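## Task

Get exactly one small part (block, cylinder or plug) into every pocket of the turntable's trays, by releasing parts into the lid's chutes from just above their rims. Each press of the green button turns the table a quarter turn counter-clockwise (seen from above), and 3.8 s after the press a pocket passes beneath each chute. A press registers only when the table is at rest (the lid's edge strips glow white while it moves) and only if the button is held down briefly; it must come back up before another press. Only 6 quarter turns are available. The table must be at rest at the end. Arm feet, in metres, with facing in degrees counter-clockwise from +x: arm1 at (+0.63, +0.13, +0.79) facing -137; arm2 at (+0.05, +0.63, +0.73) facing -50; arm3 at (-0.63, -0.05, +0.73) facing +47; arm4 at (+0.07, -0.63, +0.77) facing +131. Finish with every gripper open and the arms out of the way; a result that holds only because a robot props it up does not count.

## Robot and tools

Setup. Four identical i2rt Big YAM arms (arm1, arm2, arm3, arm4) stand around a turntable. Each has six revolute joints, a two-finger gripper and a wrist camera that sits on top of the hand looking toward the fingertips. The hand reaches roughly 1.0 m from the joint1 axis. Two fixed room cameras exist: cam_corner and cam_top. Loose objects can occasionally get a brief nudge from outside.

Frame. One shared scene frame: origin on the floor, +z up. The hand point is midway between the fingertips; the hand's z axis runs along the fingers and the fingers close along its y axis. Foot positions and facings are given in the task text.

Joints (all absolute targets; radians, gripper in metres; tolerance for counting as arrived in brackets):
- joint1_rad -2.879 to 2.879 (0.045): rotates the arm about its foot, positive counter-clockwise from above; 0 points the arm the way its foot faces.
- joint2_rad 0 to 3.141 (0.14): shoulder; 0 has the upper arm pointing back and near level, increasing lifts it up then forward.
- joint3_rad 0 to 3.019 (0.09): elbow; 0 is folded, increasing opens it.
- joint4_rad -1.692 to 1.57 (0.055): hand pitch, positive tips fingers up.
- joint5_rad -1.57 to 1.57 (0.03): sideways hand swing, positive toward the arm's right.
- joint6_rad -2.094 to 2.094 (0.035): hand roll, positive clockwise viewed from behind.
- gripper_m 0 to 0.093 (0.003): fingertip gap; each pad grips with about 50 to 62 N, sometimes less.
Joints move at different speeds, so the hand may take a wide curved path between postures.

Tools.
execute_actions: arguments "actions" (a list holding one action, or empty to just look) and optional "cameras" (list of camera names, or "all"; omitted or null means all; [] means none). An action is an object keyed by arm name; each arm gets {"joints": {...}} with any subset of the seven keys above as absolute targets. Several arms can be commanded in one action; their motions start together and may finish at different times. Any action runs at most 15 s. An unknown key or out-of-range number rejects the whole call with nothing moving. Joints or arms left out may still be driving toward earlier targets.
wait: "seconds" from 0 to 10; commands nothing, the scene keeps running, and it returns state plus images.
zoom_image: "camera" plus "region" [x0, y0, x1, y1] in pixels of that camera's latest full image, top-left origin, at most 504 by 504.
read_manual: optional "section" ("licences"); only licence text.
finished_scene: "scene" 1 or 2; ends that scene permanently and reports success, then starts the next. Replying without any tool call ends everything.

Results. Each result gives every robot's state: joint_positions, joint torques (raw drive output in joint order, with offsets and noise, not a clean contact signal), and images listed in a "pictures" line in image order. Camera calibration (intrinsics, distortion, world-to-camera transforms) is supplied; room cameras may be off by a couple of degrees and millimetres, and wrist camera poses derive from joint readings. joint_status says how each commanded joint ended: done, "off_target" (stopped short, may still push), "contact_stop" or "time_out" (target dropped and joint holds where it stopped, though a timed-out joint may keep a nearby target and push; on_its_own names these), "not_followed" (a self/inter-arm clearance check withheld the arm's targets; a gripper target still runs, and the withheld targets may be retried with later actions). on_its_own lists what the call did not command; "held at" is the held target, not the position. To relieve a pushing joint, command its reported position. Tiny target changes may not move a joint. A stop reported in one call cancels the rest of that reply's execute_actions, wait and finished_scene calls.

Heat. Holding loads or pushing heats motors. MOTOR HOT appears from 85 °C; at 100 °C the arm goes limp (OVER-TEMPERATURE FAULT) and joints show "limit_stop_at_motor_heat"; resend targets once cooled. Some heat carries into the next scene.

Timing. The simulation runs on while the operator composes a reply, with robots holding their last command; the turntable keeps moving meanwhile, so drops must be timed against the 3.8 s (scene 1) or 3.5 s (scene 2) delay after a press.

Avoid. Arms pressing hard against each other (can end the run; the clearance check ignores fingers, gripper housings and wrist cameras and may react late), knocking objects out of the work area, dropping or slamming parts, hard pushes, and pressing the button while the table turns. Finish with grippers open and arms withdrawn.

Each tool is called after "Request:" as a command line: name --argument value for each argument, lists and objects as JSON in quotes; but a table of rows of numbers goes row by row, as --pt "numbers of a row", without its own name.

## Session

Request:
execute_actions --actions '[]'

Scene clock: 0.00 s.
Joint torques (N m, as the arm reports them, + toward a larger angle): no reading
arm1.joint_positions: joint1_rad=+0.307 joint2_rad=+0.447 joint3_rad=+1.452 joint4_rad=-1.527 joint5_rad=+0.017 joint6_rad=+0.006 gripper_m=+0.095
arm1.joint_status: not commanded
arm1.hand: x=+0.5675 y=+0.0297 z=+1.3441 quat_wxyz=(-0.251, -0.748, -0.430, +0.439) (m; scene frame)
arm2.joint_positions: joint1_rad=+0.185 joint2_rad=+0.441 joint3_rad=+1.456 joint4_rad=-1.519 joint5_rad=-0.012 joint6_rad=-0.014 gripper_m=+0.094
arm2.joint_status: not commanded
arm2.hand: x=+0.1546 y=+0.5501 z=+1.2888 quat_wxyz=(-0.474, -0.283, -0.816, +0.171) (m; scene frame)
arm3.joint_positions: joint1_rad=+0.286 joint2_rad=+0.435 joint3_rad=+1.465 joint4_rad=-1.533 joint5_rad=-0.004 joint6_rad=+0.004 gripper_m=+0.094
arm3.joint_status: not commanded
arm3.hand: x=-0.5781 y=+0.0556 z=+1.2882 quat_wxyz=(-0.435, +0.448, -0.733, -0.269) (m; scene frame)
arm4.joint_positions: joint1_rad=-0.734 joint2_rad=+0.439 joint3_rad=+1.477 joint4_rad=-1.525 joint5_rad=-0.008 joint6_rad=-0.005 gripper_m=+0.094
arm4.joint_status: not commanded
arm4.hand: x=+0.0697 y=-0.5074 z=+1.3364 quat_wxyz=(-0.367, +0.605, -0.609, -0.359) (m; scene frame)
pictures: arm1_cam_wrist, arm2_cam_wrist, arm3_cam_wrist, arm4_cam_wrist, cam_corner, cam_top
Images, in order (width x height): arm1_cam_wrist 616x616, arm2_cam_wrist 616x616, arm3_cam_wrist 616x616, arm4_cam_wrist 616x616, cam_corner 896x504, cam_top 896x504.

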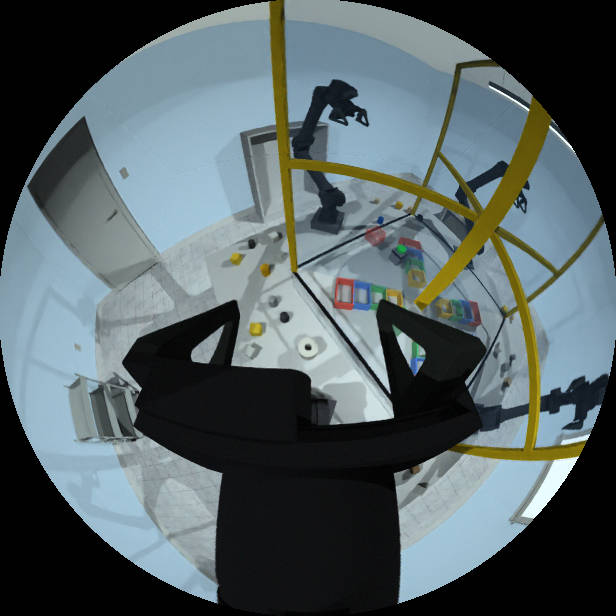

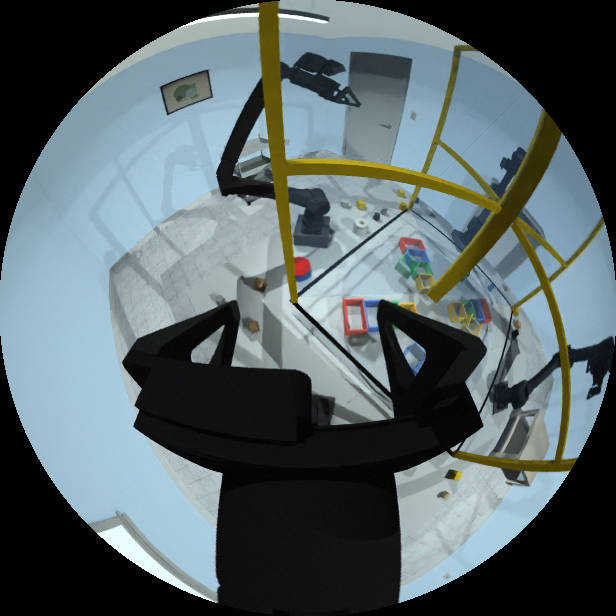

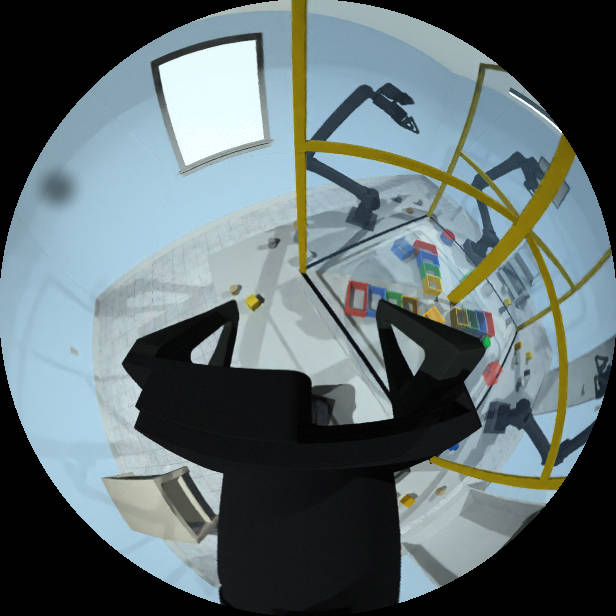

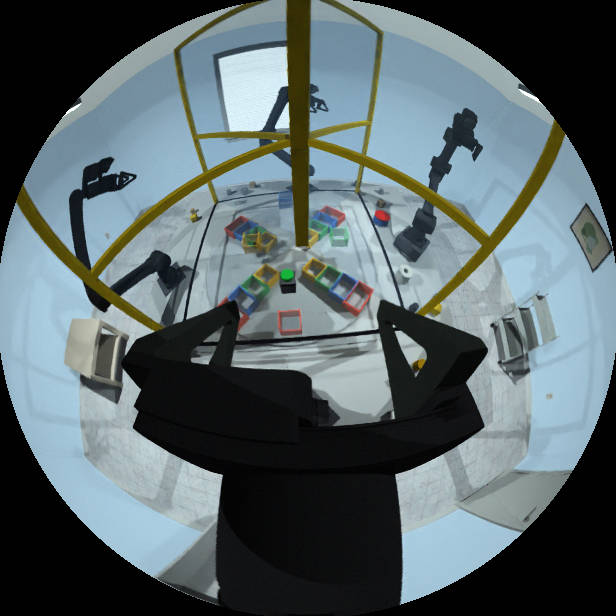

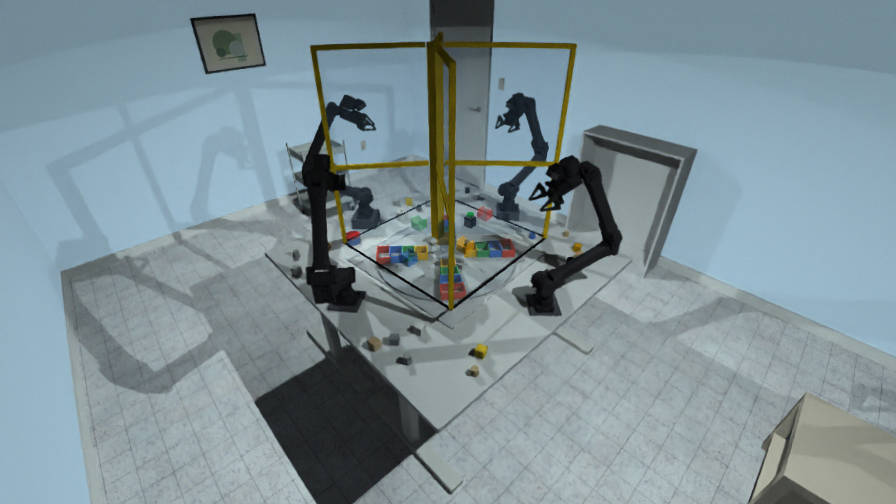

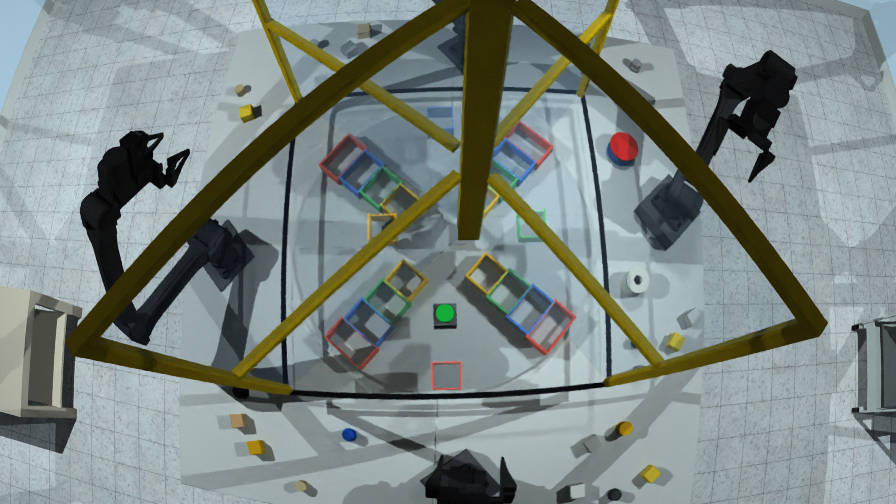

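Request:
zoom_image --camera "cam_top" --region '[170, 250, 460, 504]'

Request:
zoom_image --camera "cam_top" --region '[430, 250, 720, 504]'

Request:
zoom_image --camera "cam_top" --region '[170, 0, 460, 254]'

Request:
zoom_image --camera "cam_top" --region '[430, 0, 720, 254]'

Request:
zoom_image --camera "cam_corner" --region '[250, 150, 650, 400]'

Region (170, 250, 460, 504) of cam_top's 896x504 image, scaled by 1.738, with more detail than that image has; it fills the top 441 rows of this view, and the rest is white.

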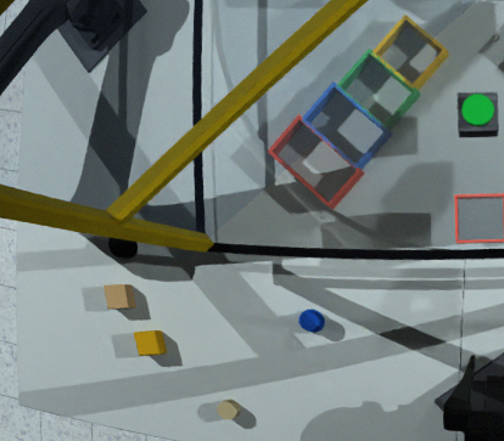

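Region (430, 250, 720, 504) of cam_top's 896x504 image, scaled by 1.738, with more detail than that image has; it fills the top 441 rows of this view, and the rest is white.

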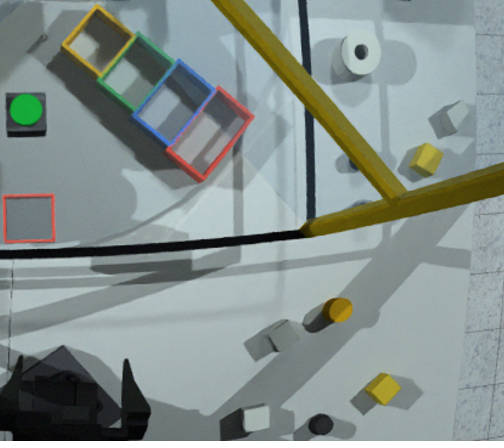

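Region (170, 0, 460, 254) of cam_top's 896x504 image, scaled by 1.738, with more detail than that image has; it fills the top 441 rows of this view, and the rest is white.

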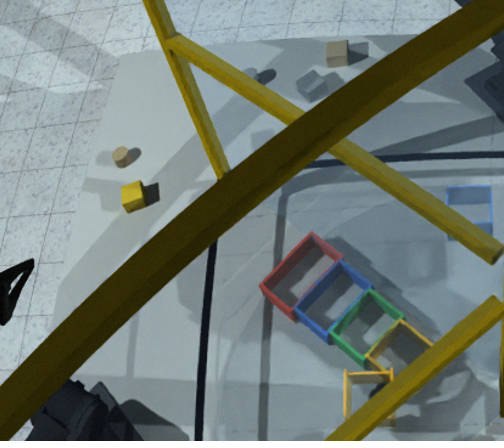

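Region (430, 0, 720, 254) of cam_top's 896x504 image, scaled by 1.738, with more detail than that image has; it fills the top 441 rows of this view, and the rest is white.

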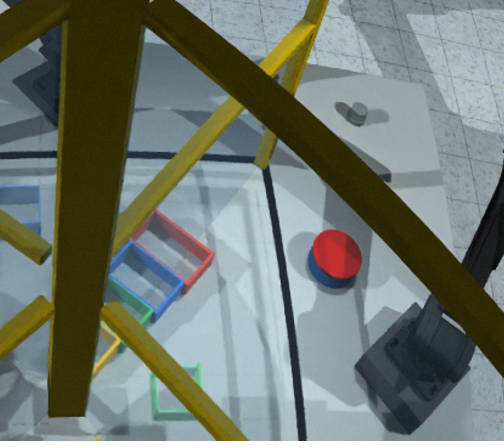

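Region (250, 150, 650, 400) of cam_corner's 896x504 image, scaled by 1.260, with more detail than that image has; it fills the top 315 rows of this view, and the rest is white.

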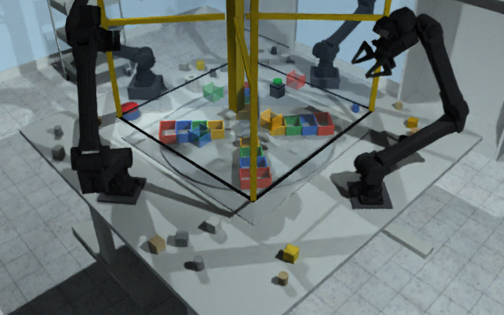

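Request:
execute_actions --actions '[{"arm1":{"joints":{"joint1_rad":0.503}},"arm2":{"joints":{"joint1_rad":-2.356}},"arm3":{"joints":{"joint1_rad":0.782}},"arm4":{"joints":{"joint1_rad":0.416}}}]' --cameras '[]'

Request:
execute_actions --actions '[{"arm1":{"joints":{"joint2_rad":1.465,"joint3_rad":0.954,"joint4_rad":-1.06}},"arm2":{"joints":{"joint2_rad":1.4,"joint3_rad":1.058,"joint4_rad":-1.229}},"arm3":{"joints":{"joint2_rad":1.651,"joint3_rad":1.343,"joint4_rad":-1.263}},"arm4":{"joints":{"joint2_rad":1.313,"joint3_rad":0.861,"joint4_rad":-1.119}}}]'

Scene clock: 71.60 s.
Joint torques (N m, as the arm reports them, + toward a larger angle): arm1=[0.01 7.56 7.77 1.98 0.11 0.11] | arm2=[ 0.17  3.89  8.13  1.75  0.12 -0.01] | arm3=[ 2.35  6.4   6.59  2.32 -0.04  0.02] | arm4=[ 1.31  4.91  6.81  1.98  0.1  -0.09]
arm1.joint_positions: joint1_rad=+0.493 joint2_rad=+0.447 joint3_rad=+1.452 joint4_rad=-1.527 joint5_rad=+0.017 joint6_rad=+0.006 gripper_m=+0.095
arm1.joint_status: all done
arm1.hand: x=+0.5890 y=+0.0195 z=+1.3441 quat_wxyz=(-0.290, -0.704, -0.498, +0.415) (m; scene frame)
arm2.joint_positions: joint1_rad=-2.350 joint2_rad=+0.441 joint3_rad=+1.456 joint4_rad=-1.519 joint5_rad=-0.012 joint6_rad=-0.014 gripper_m=+0.094
arm2.joint_status: all done
arm2.hand: x=-0.0679 y=+0.6373 z=+1.2913 quat_wxyz=(+0.020, -0.858, +0.026, +0.513) (m; scene frame)
arm3.joint_positions: joint1_rad=+0.772 joint2_rad=+0.435 joint3_rad=+1.465 joint4_rad=-1.533 joint5_rad=-0.004 joint6_rad=+0.004 gripper_m=+0.094
arm3.joint_status: all done
arm3.hand: x=-0.6339 y=+0.0686 z=+1.2880 quat_wxyz=(-0.358, +0.612, -0.603, -0.364) (m; scene frame)
arm4.joint_positions: joint1_rad=+0.412 joint2_rad=+0.439 joint3_rad=+1.477 joint4_rad=-1.525 joint5_rad=-0.008 joint6_rad=-0.005 gripper_m=+0.094
arm4.joint_status: all done
arm4.hand: x=-0.0396 y=-0.5761 z=+1.3362 quat_wxyz=(-0.110, +0.838, -0.186, -0.501) (m; scene frame)
pictures: none
No camera images: the call's "cameras" was empty. Leave "cameras" out to get every camera's image.

Scene clock: 73.23 s.
Joint torques (N m, as the arm reports them, + toward a larger angle): arm1=[  0.02 -10.59  10.12   0.87   0.12   0.11] | arm2=[ 0.06 -8.77  9.86  0.4   0.15 -0.02] | arm3=[  2.26 -15.81   8.11   0.89  -0.04   0.  ] | arm4=[ 0.84 -8.15  7.83  0.57  0.09 -0.1 ]
arm1.joint_positions: joint1_rad=+0.493 joint2_rad=+1.461 joint3_rad=+0.930 joint4_rad=-1.075 joint5_rad=+0.017 joint6_rad=+0.006 gripper_m=+0.095
arm1.joint_status: all done
arm1.hand: x=+0.5098 y=-0.2144 z=+0.8672 quat_wxyz=(+0.014, -0.814, -0.581, -0.004) (m; scene frame)
arm2.joint_positions: joint1_rad=-2.350 joint2_rad=+1.383 joint3_rad=+1.049 joint4_rad=-1.234 joint5_rad=-0.012 joint6_rad=-0.014 gripper_m=+0.094
arm2.joint_status: all done
arm2.hand: x=-0.3257 y=+0.6596 z=+0.8792 quat_wxyz=(-0.005, -0.999, +0.035, +0.007) (m; scene frame)
arm3.joint_positions: joint1_rad=+0.772 joint2_rad=+1.659 joint3_rad=+1.334 joint4_rad=-1.273 joint5_rad=-0.004 joint6_rad=+0.004 gripper_m=+0.094
arm3.joint_status: all done
arm3.hand: x=-0.6371 y=+0.4300 z=+0.8636 quat_wxyz=(+0.008, +0.710, -0.704, +0.008) (m; scene frame)
arm4.joint_positions: joint1_rad=+0.412 joint2_rad=+1.309 joint3_rad=+0.846 joint4_rad=-1.132 joint5_rad=-0.008 joint6_rad=-0.005 gripper_m=+0.094
arm4.joint_status: all done
arm4.hand: x=-0.2232 y=-0.4906 z=+0.8653 quat_wxyz=(+0.009, +0.976, -0.218, +0.014) (m; scene frame)
pictures: arm1_cam_wrist, arm2_cam_wrist, arm3_cam_wrist, arm4_cam_wrist, cam_corner, cam_top
camera_calibration (this result's frames):
arm1_cam_wrist: T_world_to_cam=[[-0.941902, 0.334057, 0.0350157, 0.516495], [0.28447, 0.737939, 0.611983, -0.515465], [0.178598, 0.586389, -0.790095, 0.84175], [0, 0, 0, 1]] pos_world=[0.482788, -0.28575, 0.962433]
arm2_cam_wrist: T_world_to_cam=[[0.082595, 0.996387, -0.0197981, -0.60888], [0.817174, -0.0563413, 0.573631, -0.19726], [0.570442, -0.0635575, -0.818875, 1.07152], [0, 0, 0, 1]] pos_world=[-0.399755, 0.663669, 0.978543]
arm3_cam_wrist: T_world_to_cam=[[0.999835, 0.0130003, 0.0127125, 0.620922], [0.00267175, -0.796601, 0.6045, -0.170957], [0.0179855, -0.604366, -0.796504, 1.08667], [0, 0, 0, 1]] pos_world=[-0.639907, 0.512488, 0.960985]
arm4_cam_wrist: T_world_to_cam=[[0.435988, 0.899952, 0.00104397, 0.533336], [0.70871, -0.344054, 0.61592, -0.538918], [0.554657, -0.267794, -0.787808, 0.797173], [0, 0, 0, 1]] pos_world=[-0.292749, -0.451916, 0.959393]
Images, in order (width x height): arm1_cam_wrist 616x616, arm2_cam_wrist 616x616, arm3_cam_wrist 616x616, arm4_cam_wrist 616x616, cam_corner 896x504, cam_top 896x504.

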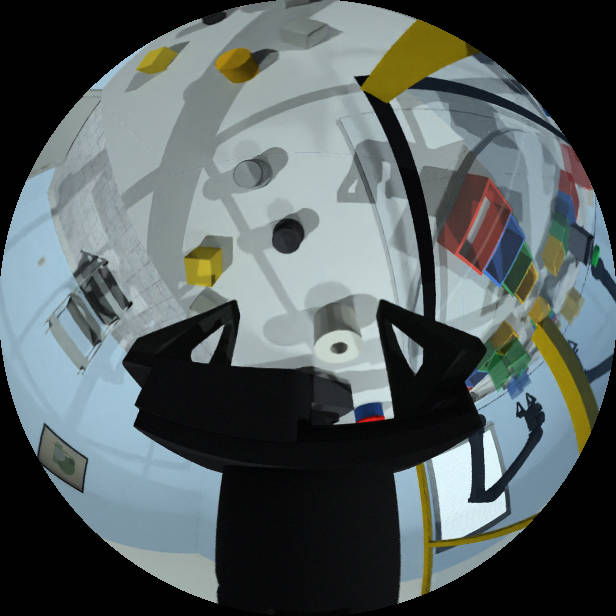

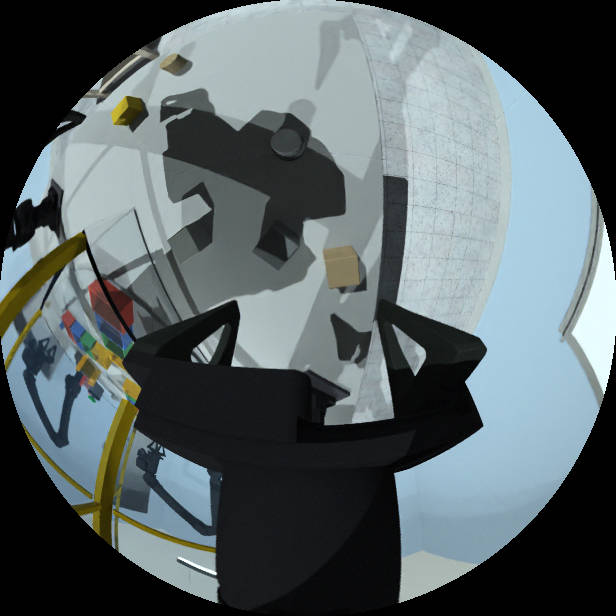

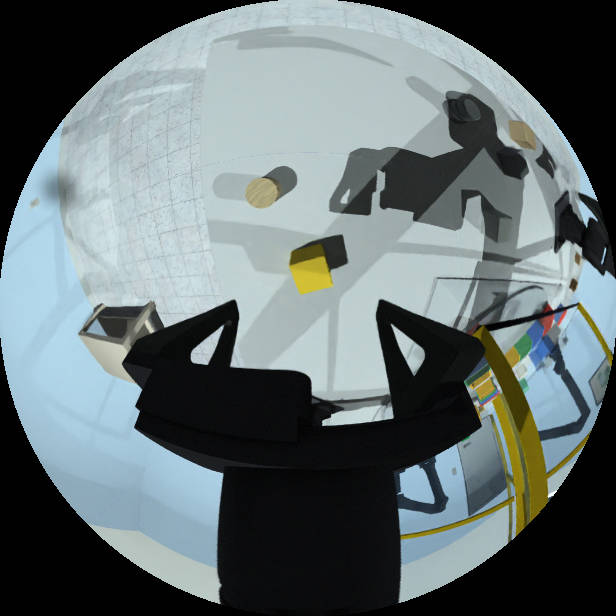

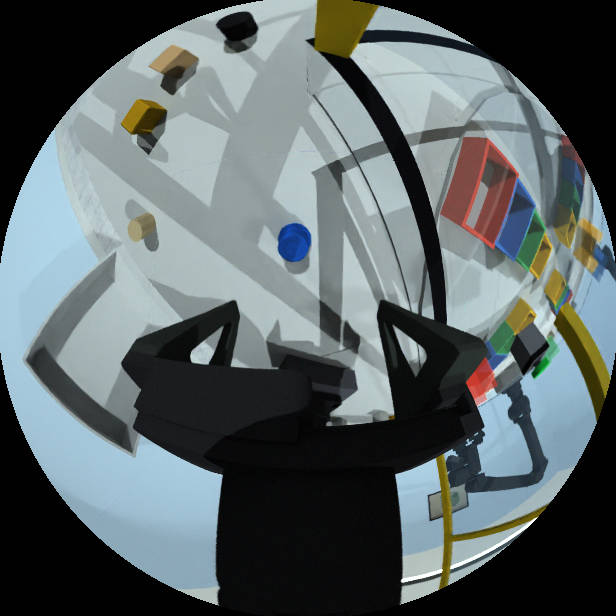

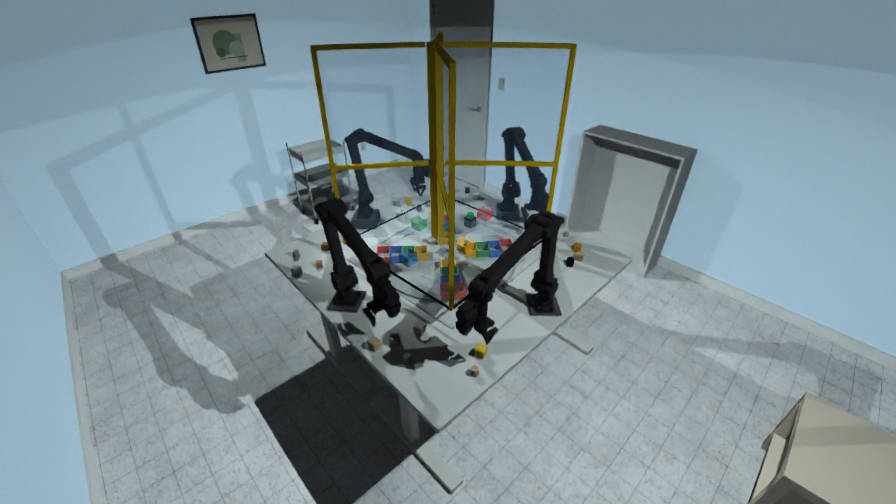

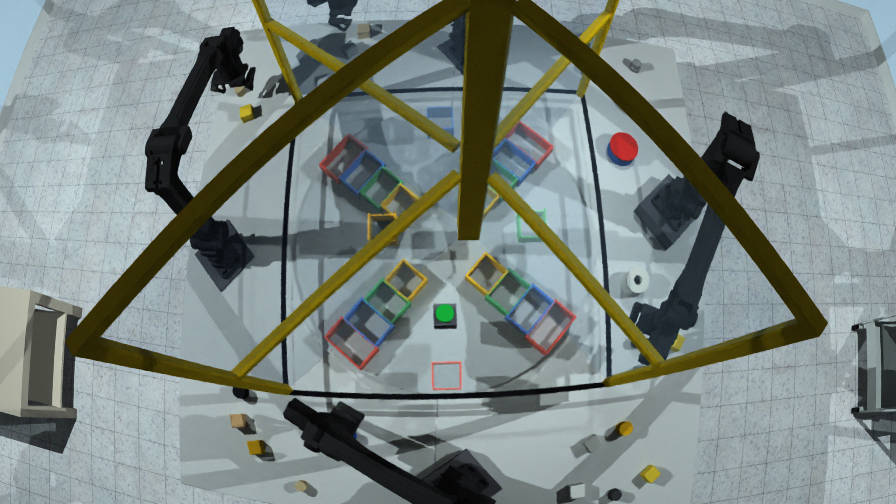

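Request:
execute_actions --actions '[{"arm1":{"joints":{"joint1_rad":0.56,"joint2_rad":1.682,"joint3_rad":0.81,"joint4_rad":-0.672}},"arm2":{"joints":{"joint1_rad":-2.47,"joint2_rad":1.505,"joint3_rad":0.795,"joint4_rad":-0.85,"joint6_rad":-0.2}},"arm3":{"joints":{"joint2_rad":1.745,"joint3_rad":1.115,"joint4_rad":-0.92,"joint6_rad":-0.2}},"arm4":{"joints":{"joint1_rad":0.457,"joint2_rad":1.55,"joint3_rad":0.71,"joint4_rad":-0.71}}}]' --cameras '["arm1_cam_wrist","arm2_cam_wrist","arm3_cam_wrist","arm4_cam_wrist"]'

Scene clock: 93.20 s.
Joint torques (N m, as the arm reports them, + toward a larger angle): arm1=[ -0.41 -14.14   7.49   0.91   0.11   0.11] | arm2=[  1.53 -10.1    7.76   0.56   0.13  -0.19] | arm3=[  2.43 -16.05   7.22   1.14  -0.05  -0.06] | arm4=[  0.78 -10.84   5.52   0.74   0.07  -0.1 ]
arm1.joint_positions: joint1_rad=+0.555 joint2_rad=+1.698 joint3_rad=+0.791 joint4_rad=-0.687 joint5_rad=+0.017 joint6_rad=+0.006 gripper_m=+0.095
arm1.joint_status: all done
arm1.hand: x=+0.5313 y=-0.2215 z=+0.7431 quat_wxyz=(+0.010, -0.795, -0.606, +0.002) (m; scene frame)
arm2.joint_positions: joint1_rad=-2.478 joint2_rad=+1.509 joint3_rad=+0.790 joint4_rad=-0.860 joint5_rad=-0.012 joint6_rad=-0.186 gripper_m=+0.094
arm2.joint_status: all done
arm2.hand: x=-0.2928 y=+0.7022 z=+0.7498 quat_wxyz=(-0.006, -1.000, +0.013, +0.002) (m; scene frame)
arm3.joint_positions: joint1_rad=+0.772 joint2_rad=+1.757 joint3_rad=+1.100 joint4_rad=-0.934 joint5_rad=-0.004 joint6_rad=-0.190 gripper_m=+0.094
arm3.joint_status: all done
arm3.hand: x=-0.6364 y=+0.4085 z=+0.7405 quat_wxyz=(+0.006, +0.775, -0.631, +0.005) (m; scene frame)
arm4.joint_positions: joint1_rad=+0.455 joint2_rad=+1.567 joint3_rad=+0.699 joint4_rad=-0.724 joint5_rad=-0.008 joint6_rad=-0.005 gripper_m=+0.094
arm4.joint_status: all done
arm4.hand: x=-0.2323 y=-0.5024 z=+0.7398 quat_wxyz=(+0.008, +0.980, -0.197, +0.013) (m; scene frame)
pictures: arm1_cam_wrist, arm2_cam_wrist, arm3_cam_wrist, arm4_cam_wrist
camera_calibration (this result's frames):
arm1_cam_wrist: T_world_to_cam=[[-0.9607, 0.2753, 0.0355809, 0.540073], [0.240537, 0.761621, 0.601727, -0.404178], [0.138556, 0.586637, -0.797909, 0.77113], [0, 0, 0, 1]] pos_world=[0.509223, -0.293225, 0.83928]
arm2_cam_wrist: T_world_to_cam=[[0.0386523, 0.99904, -0.020596, -0.670735], [0.813296, -0.0194774, 0.581525, -0.18051], [0.580566, -0.0392279, -0.813268, 0.931156], [0, 0, 0, 1]] pos_world=[-0.367864, 0.703103, 0.848436]
arm3_cam_wrist: T_world_to_cam=[[0.978587, 0.205603, 0.00978259, 0.531987], [0.158885, -0.784734, 0.599123, -0.0151721], [0.130858, -0.58474, -0.800597, 1.04246], [0, 0, 0, 1]] pos_world=[-0.654598, 0.488283, 0.838475]
arm4_cam_wrist: T_world_to_cam=[[0.39681, 0.917901, 0.00070441, 0.548265], [0.724116, -0.313508, 0.614303, -0.43918], [0.56409, -0.243251, -0.78907, 0.715683], [0, 0, 0, 1]] pos_world=[-0.303249, -0.466848, 0.834127]
Images, in order (width x height): arm1_cam_wrist 616x616, arm2_cam_wrist 616x616, arm3_cam_wrist 616x616, arm4_cam_wrist 616x616.

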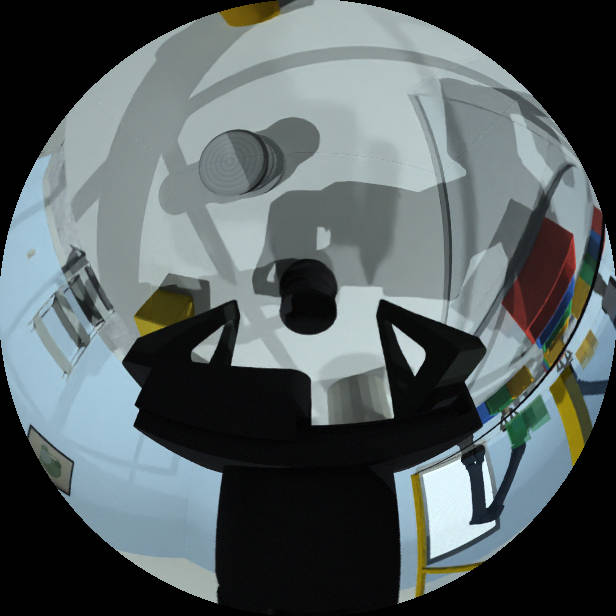

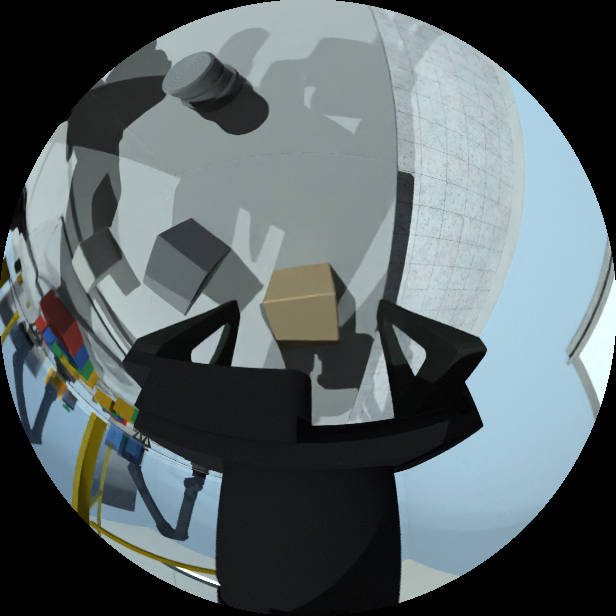

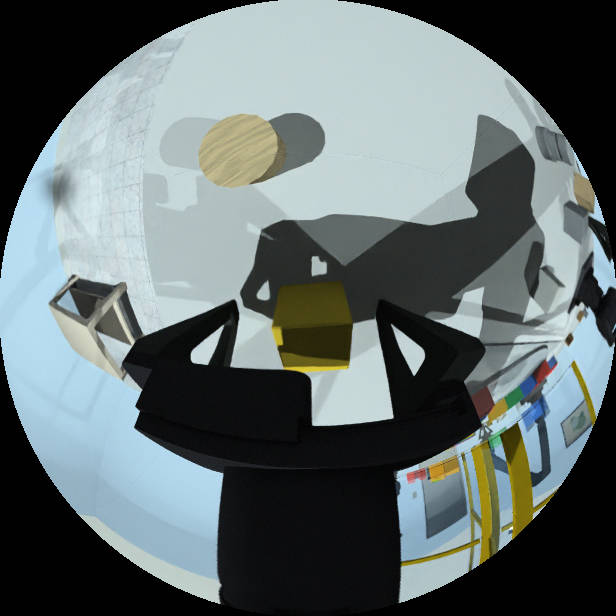

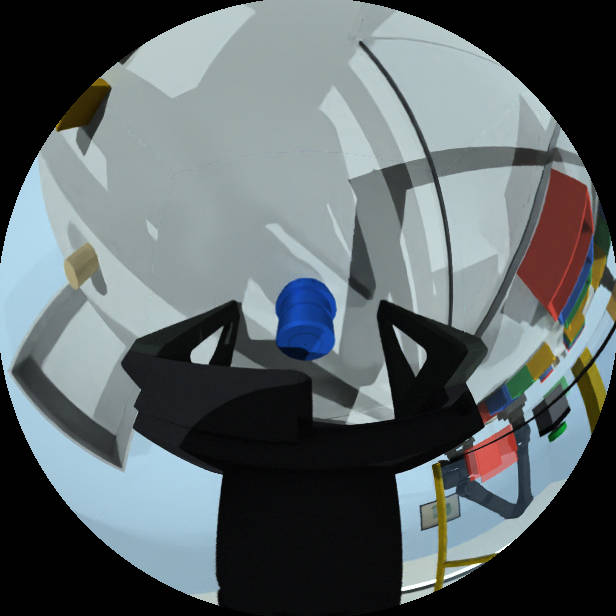

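Request:
execute_actions --actions '[{"arm1":{"joints":{"joint2_rad":1.715,"joint4_rad":-0.63}},"arm2":{"joints":{"joint2_rad":1.55,"joint4_rad":-0.8}},"arm3":{"joints":{"gripper_m":0.0}},"arm4":{"joints":{"gripper_m":0.0}}}]' --cameras '[]'

Request:
execute_actions --actions '[{"arm1":{"joints":{"gripper_m":0}},"arm2":{"joints":{"gripper_m":0}}}]' --cameras '["arm1_cam_wrist","arm2_cam_wrist","arm3_cam_wrist","arm4_cam_wrist"]'

Scene clock: 100.17 s.
Joint torques (N m, as the arm reports them, + toward a larger angle): arm1=[ -0.45 -11.48   7.54   0.99   0.11   0.11] | arm2=[ 1.15 -8.09  7.72  0.62  0.12 -0.21] | arm3=[  2.14 -15.69   7.31   1.08  -0.04  -0.06] | arm4=[  0.87 -11.16   5.7    0.67   0.05  -0.08]
arm1.joint_positions: joint1_rad=+0.555 joint2_rad=+1.700 joint3_rad=+0.791 joint4_rad=-0.645 joint5_rad=+0.017 joint6_rad=+0.006 gripper_m=+0.095
arm1.joint_status: all done
arm1.hand: x=+0.5288 y=-0.2309 z=+0.7422 quat_wxyz=(-0.002, -0.795, -0.606, +0.017) (m; scene frame)
arm2.joint_positions: joint1_rad=-2.478 joint2_rad=+1.528 joint3_rad=+0.790 joint4_rad=-0.810 joint5_rad=-0.012 joint6_rad=-0.186 gripper_m=+0.094
arm2.joint_status: all done
arm2.hand: x=-0.3027 y=+0.7043 z=+0.7436 quat_wxyz=(-0.002, -1.000, +0.012, +0.018) (m; scene frame)
arm3.joint_positions: joint1_rad=+0.772 joint2_rad=+1.757 joint3_rad=+1.100 joint4_rad=-0.934 joint5_rad=-0.004 joint6_rad=-0.192 gripper_m=+0.039
arm3.joint_status: gripper_m off_target (ended at +0.039, target +0.000)
arm3.hand: x=-0.6364 y=+0.4085 z=+0.7405 quat_wxyz=(+0.006, +0.776, -0.631, +0.005) (m; scene frame)
arm4.joint_positions: joint1_rad=+0.455 joint2_rad=+1.567 joint3_rad=+0.699 joint4_rad=-0.724 joint5_rad=-0.007 joint6_rad=-0.005 gripper_m=+0.031
arm4.joint_status: gripper_m off_target (ended at +0.031, target +0.000)
arm4.hand: x=-0.2323 y=-0.5023 z=+0.7398 quat_wxyz=(+0.008, +0.980, -0.197, +0.013) (m; scene frame)
pictures: none
No camera images: the call's "cameras" was empty. Leave "cameras" out to get every camera's image.

Scene clock: 100.90 s.
Joint torques (N m, as the arm reports them, + toward a larger angle): arm1=[ -0.46 -11.5    7.55   0.98   0.11   0.11] | arm2=[ 1.28 -8.49  7.8   0.63  0.11 -0.21] | arm3=[  2.03 -15.7    7.25   1.09  -0.06  -0.08] | arm4=[  0.47 -10.77   5.59   0.57   0.08  -0.1 ]
arm1.joint_positions: joint1_rad=+0.555 joint2_rad=+1.700 joint3_rad=+0.791 joint4_rad=-0.645 joint5_rad=+0.017 joint6_rad=+0.006 gripper_m=+0.029
arm1.joint_status: gripper_m off_target (ended at +0.029, target +0.000)
arm1.hand: x=+0.5288 y=-0.2309 z=+0.7422 quat_wxyz=(-0.002, -0.795, -0.606, +0.017) (m; scene frame)
arm2.joint_positions: joint1_rad=-2.478 joint2_rad=+1.528 joint3_rad=+0.790 joint4_rad=-0.810 joint5_rad=-0.012 joint6_rad=-0.187 gripper_m=+0.039
arm2.joint_status: gripper_m off_target (ended at +0.039, target +0.000)
arm2.hand: x=-0.3027 y=+0.7043 z=+0.7436 quat_wxyz=(-0.002, -1.000, +0.012, +0.018) (m; scene frame)
arm3.joint_positions: joint1_rad=+0.772 joint2_rad=+1.757 joint3_rad=+1.100 joint4_rad=-0.934 joint5_rad=-0.004 joint6_rad=-0.192 gripper_m=+0.039
arm3.joint_status: not commanded
arm3.hand: x=-0.6364 y=+0.4085 z=+0.7405 quat_wxyz=(+0.006, +0.776, -0.631, +0.005) (m; scene frame)
arm4.joint_positions: joint1_rad=+0.455 joint2_rad=+1.567 joint3_rad=+0.699 joint4_rad=-0.724 joint5_rad=-0.007 joint6_rad=-0.005 gripper_m=+0.031
arm4.joint_status: not commanded
arm4.hand: x=-0.2323 y=-0.5023 z=+0.7398 quat_wxyz=(+0.008, +0.980, -0.197, +0.013) (m; scene frame)
pictures: arm1_cam_wrist, arm2_cam_wrist, arm3_cam_wrist, arm4_cam_wrist
camera_calibration (this result's frames):
arm1_cam_wrist: T_world_to_cam=[[-0.960363, 0.276557, 0.0349049, 0.540879], [0.246397, 0.783661, 0.570231, -0.370516], [0.130348, 0.556229, -0.820743, 0.790596], [0, 0, 0, 1]] pos_world=[0.507682, -0.298978, 0.841276]
arm2_cam_wrist: T_world_to_cam=[[0.0373297, 0.999188, -0.015181, -0.677147], [0.830715, -0.0225845, 0.556239, -0.1425], [0.555445, -0.0333753, -0.830884, 0.933355], [0, 0, 0, 1]] pos_world=[-0.374772, 0.70453, 0.844494]
arm3_cam_wrist: T_world_to_cam=[[0.978351, 0.206722, 0.00976555, 0.531392], [0.159793, -0.784551, 0.599121, -0.0146668], [0.131513, -0.58459, -0.800599, 1.04282], [0, 0, 0, 1]] pos_world=[-0.654688, 0.488262, 0.838475]
arm4_cam_wrist: T_world_to_cam=[[0.396799, 0.917905, 0.00108571, 0.547917], [0.724028, -0.313715, 0.614301, -0.439302], [0.56421, -0.242968, -0.789071, 0.715854], [0, 0, 0, 1]] pos_world=[-0.303238, -0.466821, 0.834129]
Images, in order (width x height): arm1_cam_wrist 616x616, arm2_cam_wrist 616x616, arm3_cam_wrist 616x616, arm4_cam_wrist 616x616.

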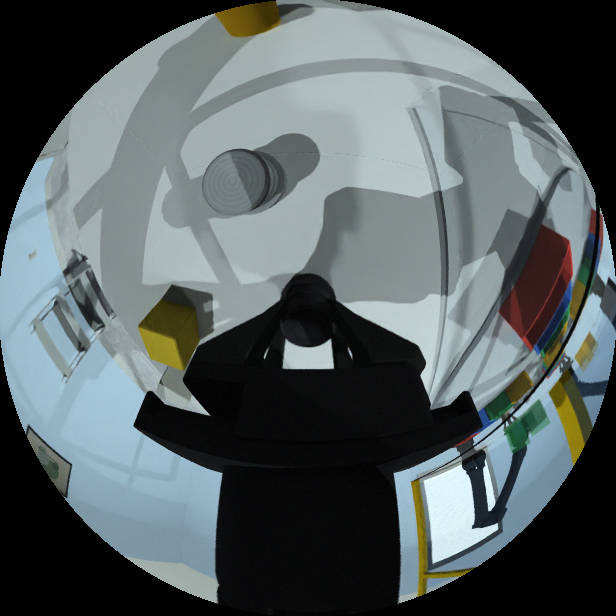

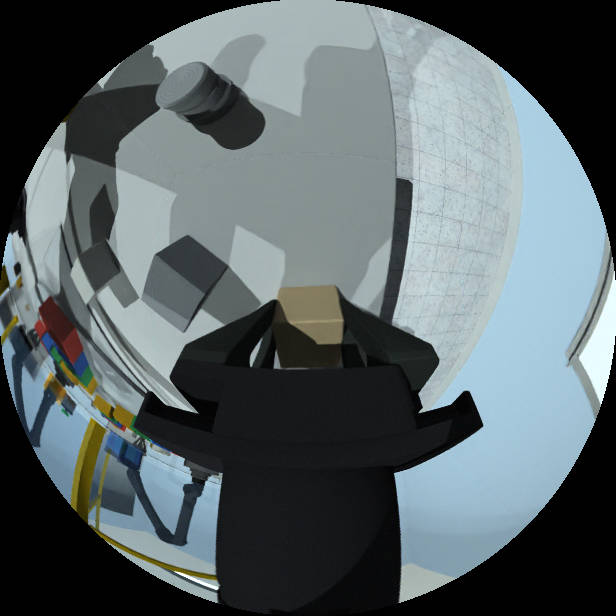

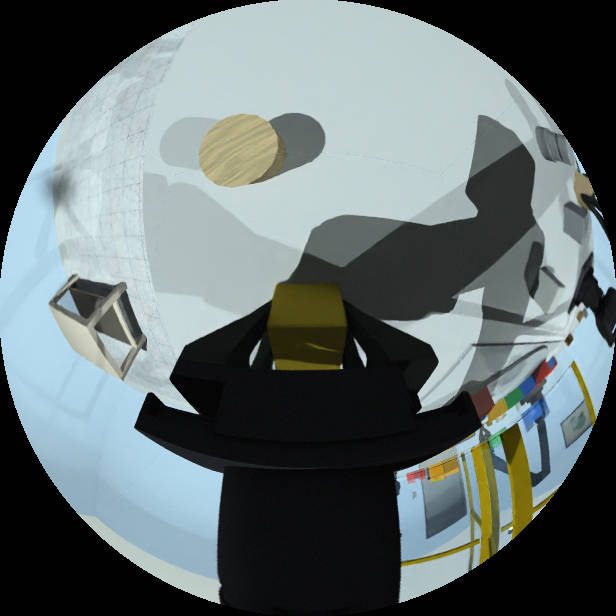

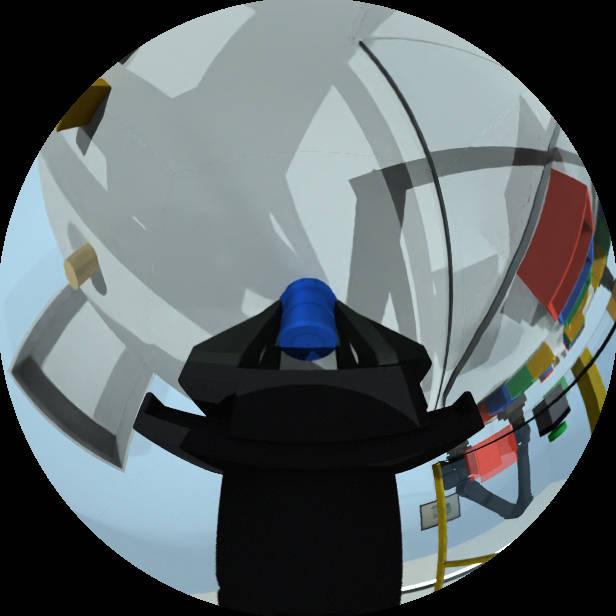

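Request:
execute_actions --actions '[{"arm1":{"joints":{"joint2_rad":1.116,"joint3_rad":1.09,"joint4_rad":-1.525}},"arm2":{"joints":{"joint2_rad":1.116,"joint3_rad":1.09,"joint4_rad":-1.525}},"arm3":{"joints":{"joint2_rad":1.116,"joint3_rad":1.09,"joint4_rad":-1.525}},"arm4":{"joints":{"joint2_rad":1.116,"joint3_rad":1.09,"joint4_rad":-1.525}}}]' --cameras '[]'

Request:
execute_actions --actions '[{"arm1":{"joints":{"joint1_rad":-0.567}},"arm2":{"joints":{"joint1_rad":-0.955,"joint6_rad":-0.3}},"arm3":{"joints":{"joint1_rad":-0.653}},"arm4":{"joints":{"joint1_rad":-0.56}}}]'

Scene clock: 121.07 s.
Joint torques (N m, as the arm reports them, + toward a larger angle): arm1=[-0.41 -6.12 10.07 -0.26  0.12  0.11] | arm2=[ 1.23 -5.62 11.04 -0.12  0.13 -0.19] | arm3=[ 2.36 -5.6   8.3   0.07 -0.06 -0.1 ] | arm4=[ 0.8  -6.28  9.5  -0.45  0.06 -0.1 ]
arm1.joint_positions: joint1_rad=+0.555 joint2_rad=+1.111 joint3_rad=+1.082 joint4_rad=-1.512 joint5_rad=+0.017 joint6_rad=+0.006 gripper_m=+0.029
arm1.joint_status: all done
arm1.hand: x=+0.5493 y=-0.1567 z=+1.0343 quat_wxyz=(-0.006, -0.795, -0.606, +0.022) (m; scene frame)
arm2.joint_positions: joint1_rad=-2.478 joint2_rad=+1.103 joint3_rad=+1.075 joint4_rad=-1.517 joint5_rad=-0.012 joint6_rad=-0.187 gripper_m=+0.039
arm2.joint_status: all done
arm2.hand: x=-0.2396 y=+0.6906 z=+0.9767 quat_wxyz=(-0.002, -1.000, +0.012, +0.019) (m; scene frame)
arm3.joint_positions: joint1_rad=+0.772 joint2_rad=+1.111 joint3_rad=+1.084 joint4_rad=-1.512 joint5_rad=-0.004 joint6_rad=-0.192 gripper_m=+0.039
arm3.joint_status: all done
arm3.hand: x=-0.6352 y=+0.2554 z=+0.9726 quat_wxyz=(-0.014, +0.776, -0.631, -0.012) (m; scene frame)
arm4.joint_positions: joint1_rad=+0.455 joint2_rad=+1.117 joint3_rad=+1.066 joint4_rad=-1.513 joint5_rad=-0.007 joint6_rad=-0.005 gripper_m=+0.031
arm4.joint_status: all done
arm4.hand: x=-0.2065 y=-0.5122 z=+1.0036 quat_wxyz=(+0.005, +0.980, -0.197, -0.001) (m; scene frame)
pictures: none
No camera images: the call's "cameras" was empty. Leave "cameras" out to get every camera's image.

Scene clock: 122.80 s.
Joint torques (N m, as the arm reports them, + toward a larger angle): arm1=[-1.28 -6.09 10.02 -0.27  0.11  0.1 ] | arm2=[ 0.44 -5.63 11.   -0.06  0.13 -0.2 ] | arm3=[ 1.43 -6.92  8.38  0.01 -0.11 -0.07] | arm4=[ 0.74 -6.98  9.46 -0.51  0.07 -0.09]
arm1.joint_positions: joint1_rad=-0.560 joint2_rad=+1.111 joint3_rad=+1.082 joint4_rad=-1.512 joint5_rad=+0.017 joint6_rad=+0.006 gripper_m=+0.029
arm1.joint_status: all done
arm1.hand: x=+0.3326 y=+0.0806 z=+1.0325 quat_wxyz=(+0.001, -0.995, -0.093, +0.018) (m; scene frame)
arm2.joint_positions: joint1_rad=-0.956 joint2_rad=+1.104 joint3_rad=+1.075 joint4_rad=-1.517 joint5_rad=-0.013 joint6_rad=-0.287 gripper_m=+0.039
arm2.joint_status: all done
arm2.hand: x=-0.0218 y=+0.3392 z=+0.9732 quat_wxyz=(-0.007, -0.697, -0.717, +0.010) (m; scene frame)
arm3.joint_positions: joint1_rad=-0.648 joint2_rad=+1.118 joint3_rad=+1.084 joint4_rad=-1.512 joint5_rad=-0.003 joint6_rad=-0.192 gripper_m=+0.039
arm3.joint_status: all done
arm3.hand: x=-0.3301 y=+0.0013 z=+0.9705 quat_wxyz=(-0.015, +0.178, -0.984, -0.004) (m; scene frame)
arm4.joint_positions: joint1_rad=-0.560 joint2_rad=+1.117 joint3_rad=+1.066 joint4_rad=-1.513 joint5_rad=-0.007 joint6_rad=-0.005 gripper_m=+0.031
arm4.joint_status: all done
arm4.hand: x=+0.0228 y=-0.3322 z=+1.0037 quat_wxyz=(+0.001, +0.762, -0.648, -0.001) (m; scene frame)
pictures: arm1_cam_wrist, arm2_cam_wrist, arm3_cam_wrist, arm4_cam_wrist, cam_corner, cam_top
camera_calibration (this result's frames):
arm1_cam_wrist: T_world_to_cam=[[-0.173859, 0.984512, 0.022572, -0.0498031], [0.81486, 0.130954, 0.564671, -0.8625], [0.55297, 0.116566, -0.825007, 0.780469], [0, 0, 0, 1]] pos_world=[0.262583, 0.0710028, 1.13205]
arm2_cam_wrist: T_world_to_cam=[[-0.999891, -0.0140869, -0.00452172, -0.00861079], [-0.0141753, 0.824658, 0.565453, -0.826638], [-0.00423664, 0.565456, -0.824768, 0.734598], [0, 0, 0, 1]] pos_world=[-0.0172155, 0.26619, 1.07326]
arm3_cam_wrist: T_world_to_cam=[[0.352115, -0.935895, 0.0107775, 0.107469], [-0.77608, -0.285512, 0.562301, -0.794747], [-0.523178, -0.206359, -0.826862, 0.757548], [0, 0, 0, 1]] pos_world=[-0.258297, 0.0299969, 1.07212]
arm4_cam_wrist: T_world_to_cam=[[0.988982, 0.147768, 0.00885284, 0.0131292], [0.114137, -0.799243, 0.590071, -0.855796], [0.0942694, -0.582559, -0.807303, 0.737724], [0, 0, 0, 1]] pos_world=[0.0151484, -0.256161, 1.10043]
Images, in order (width x height): arm1_cam_wrist 616x616, arm2_cam_wrist 616x616, arm3_cam_wrist 616x616, arm4_cam_wrist 616x616, cam_corner 896x504, cam_top 896x504.

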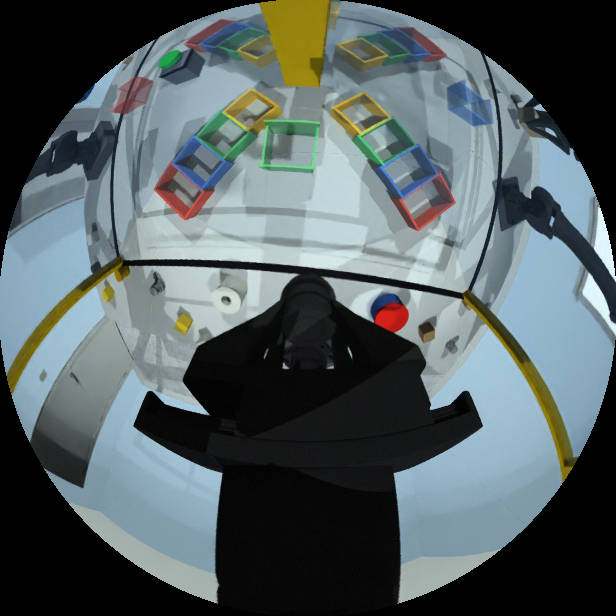

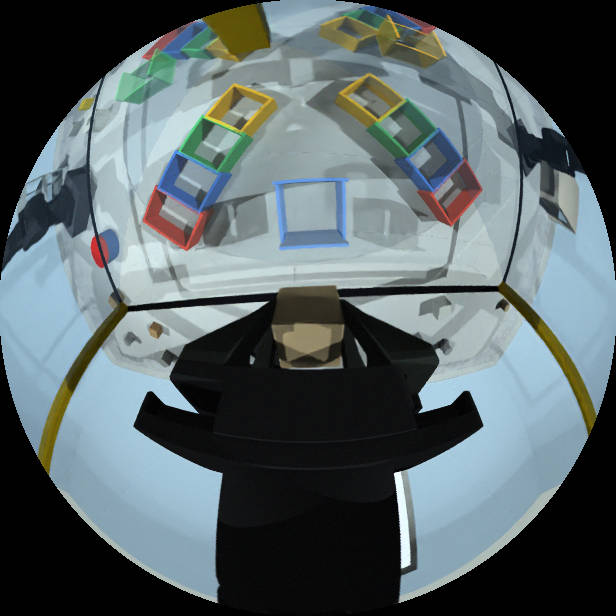

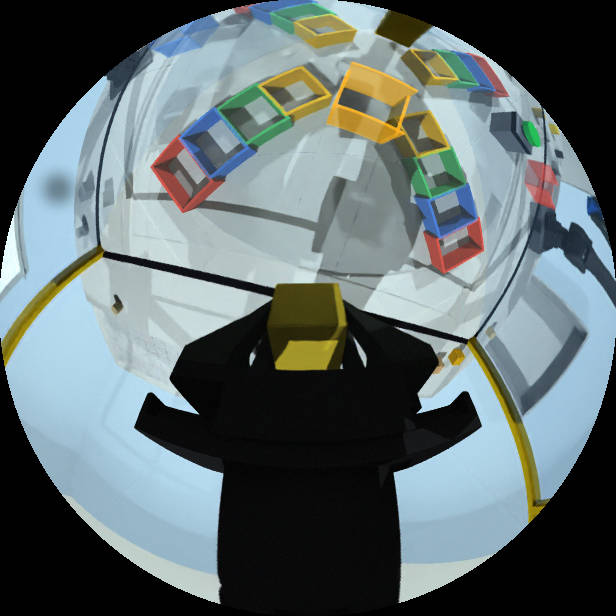

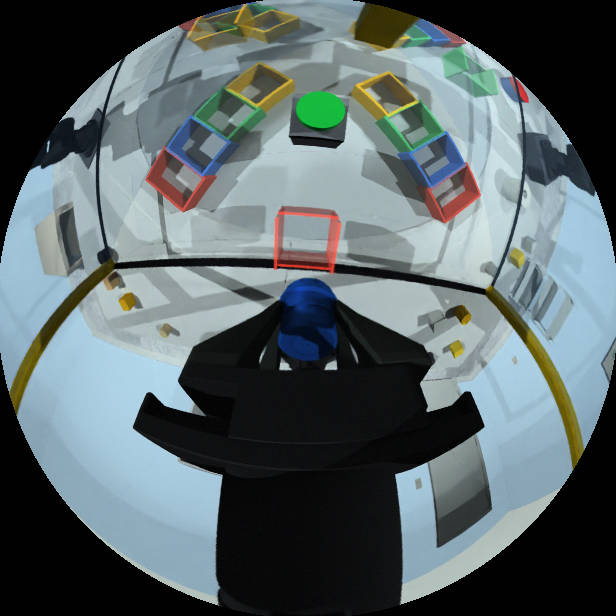

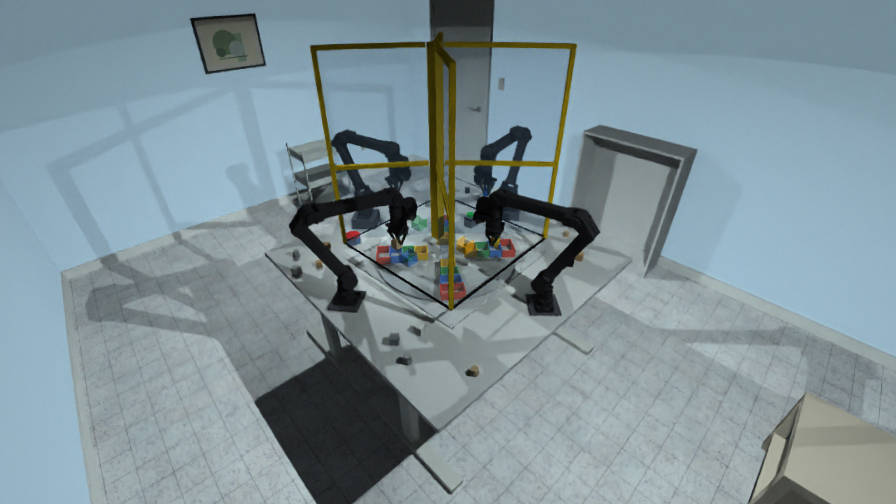

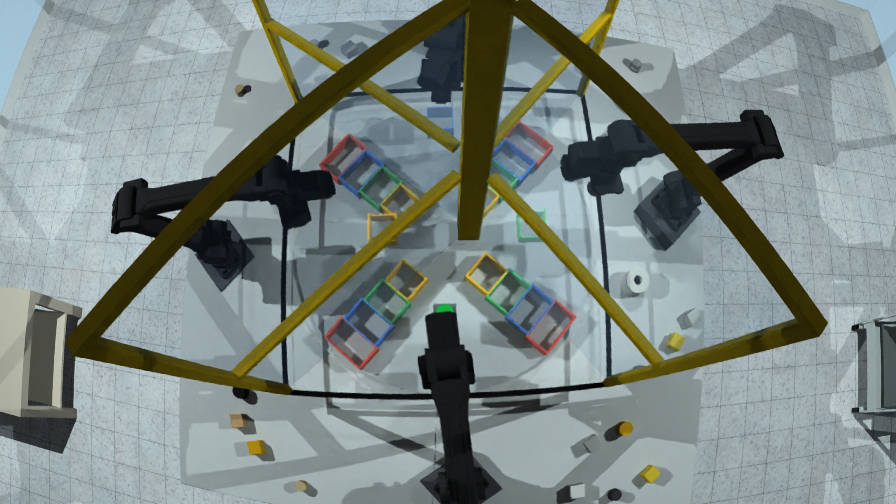

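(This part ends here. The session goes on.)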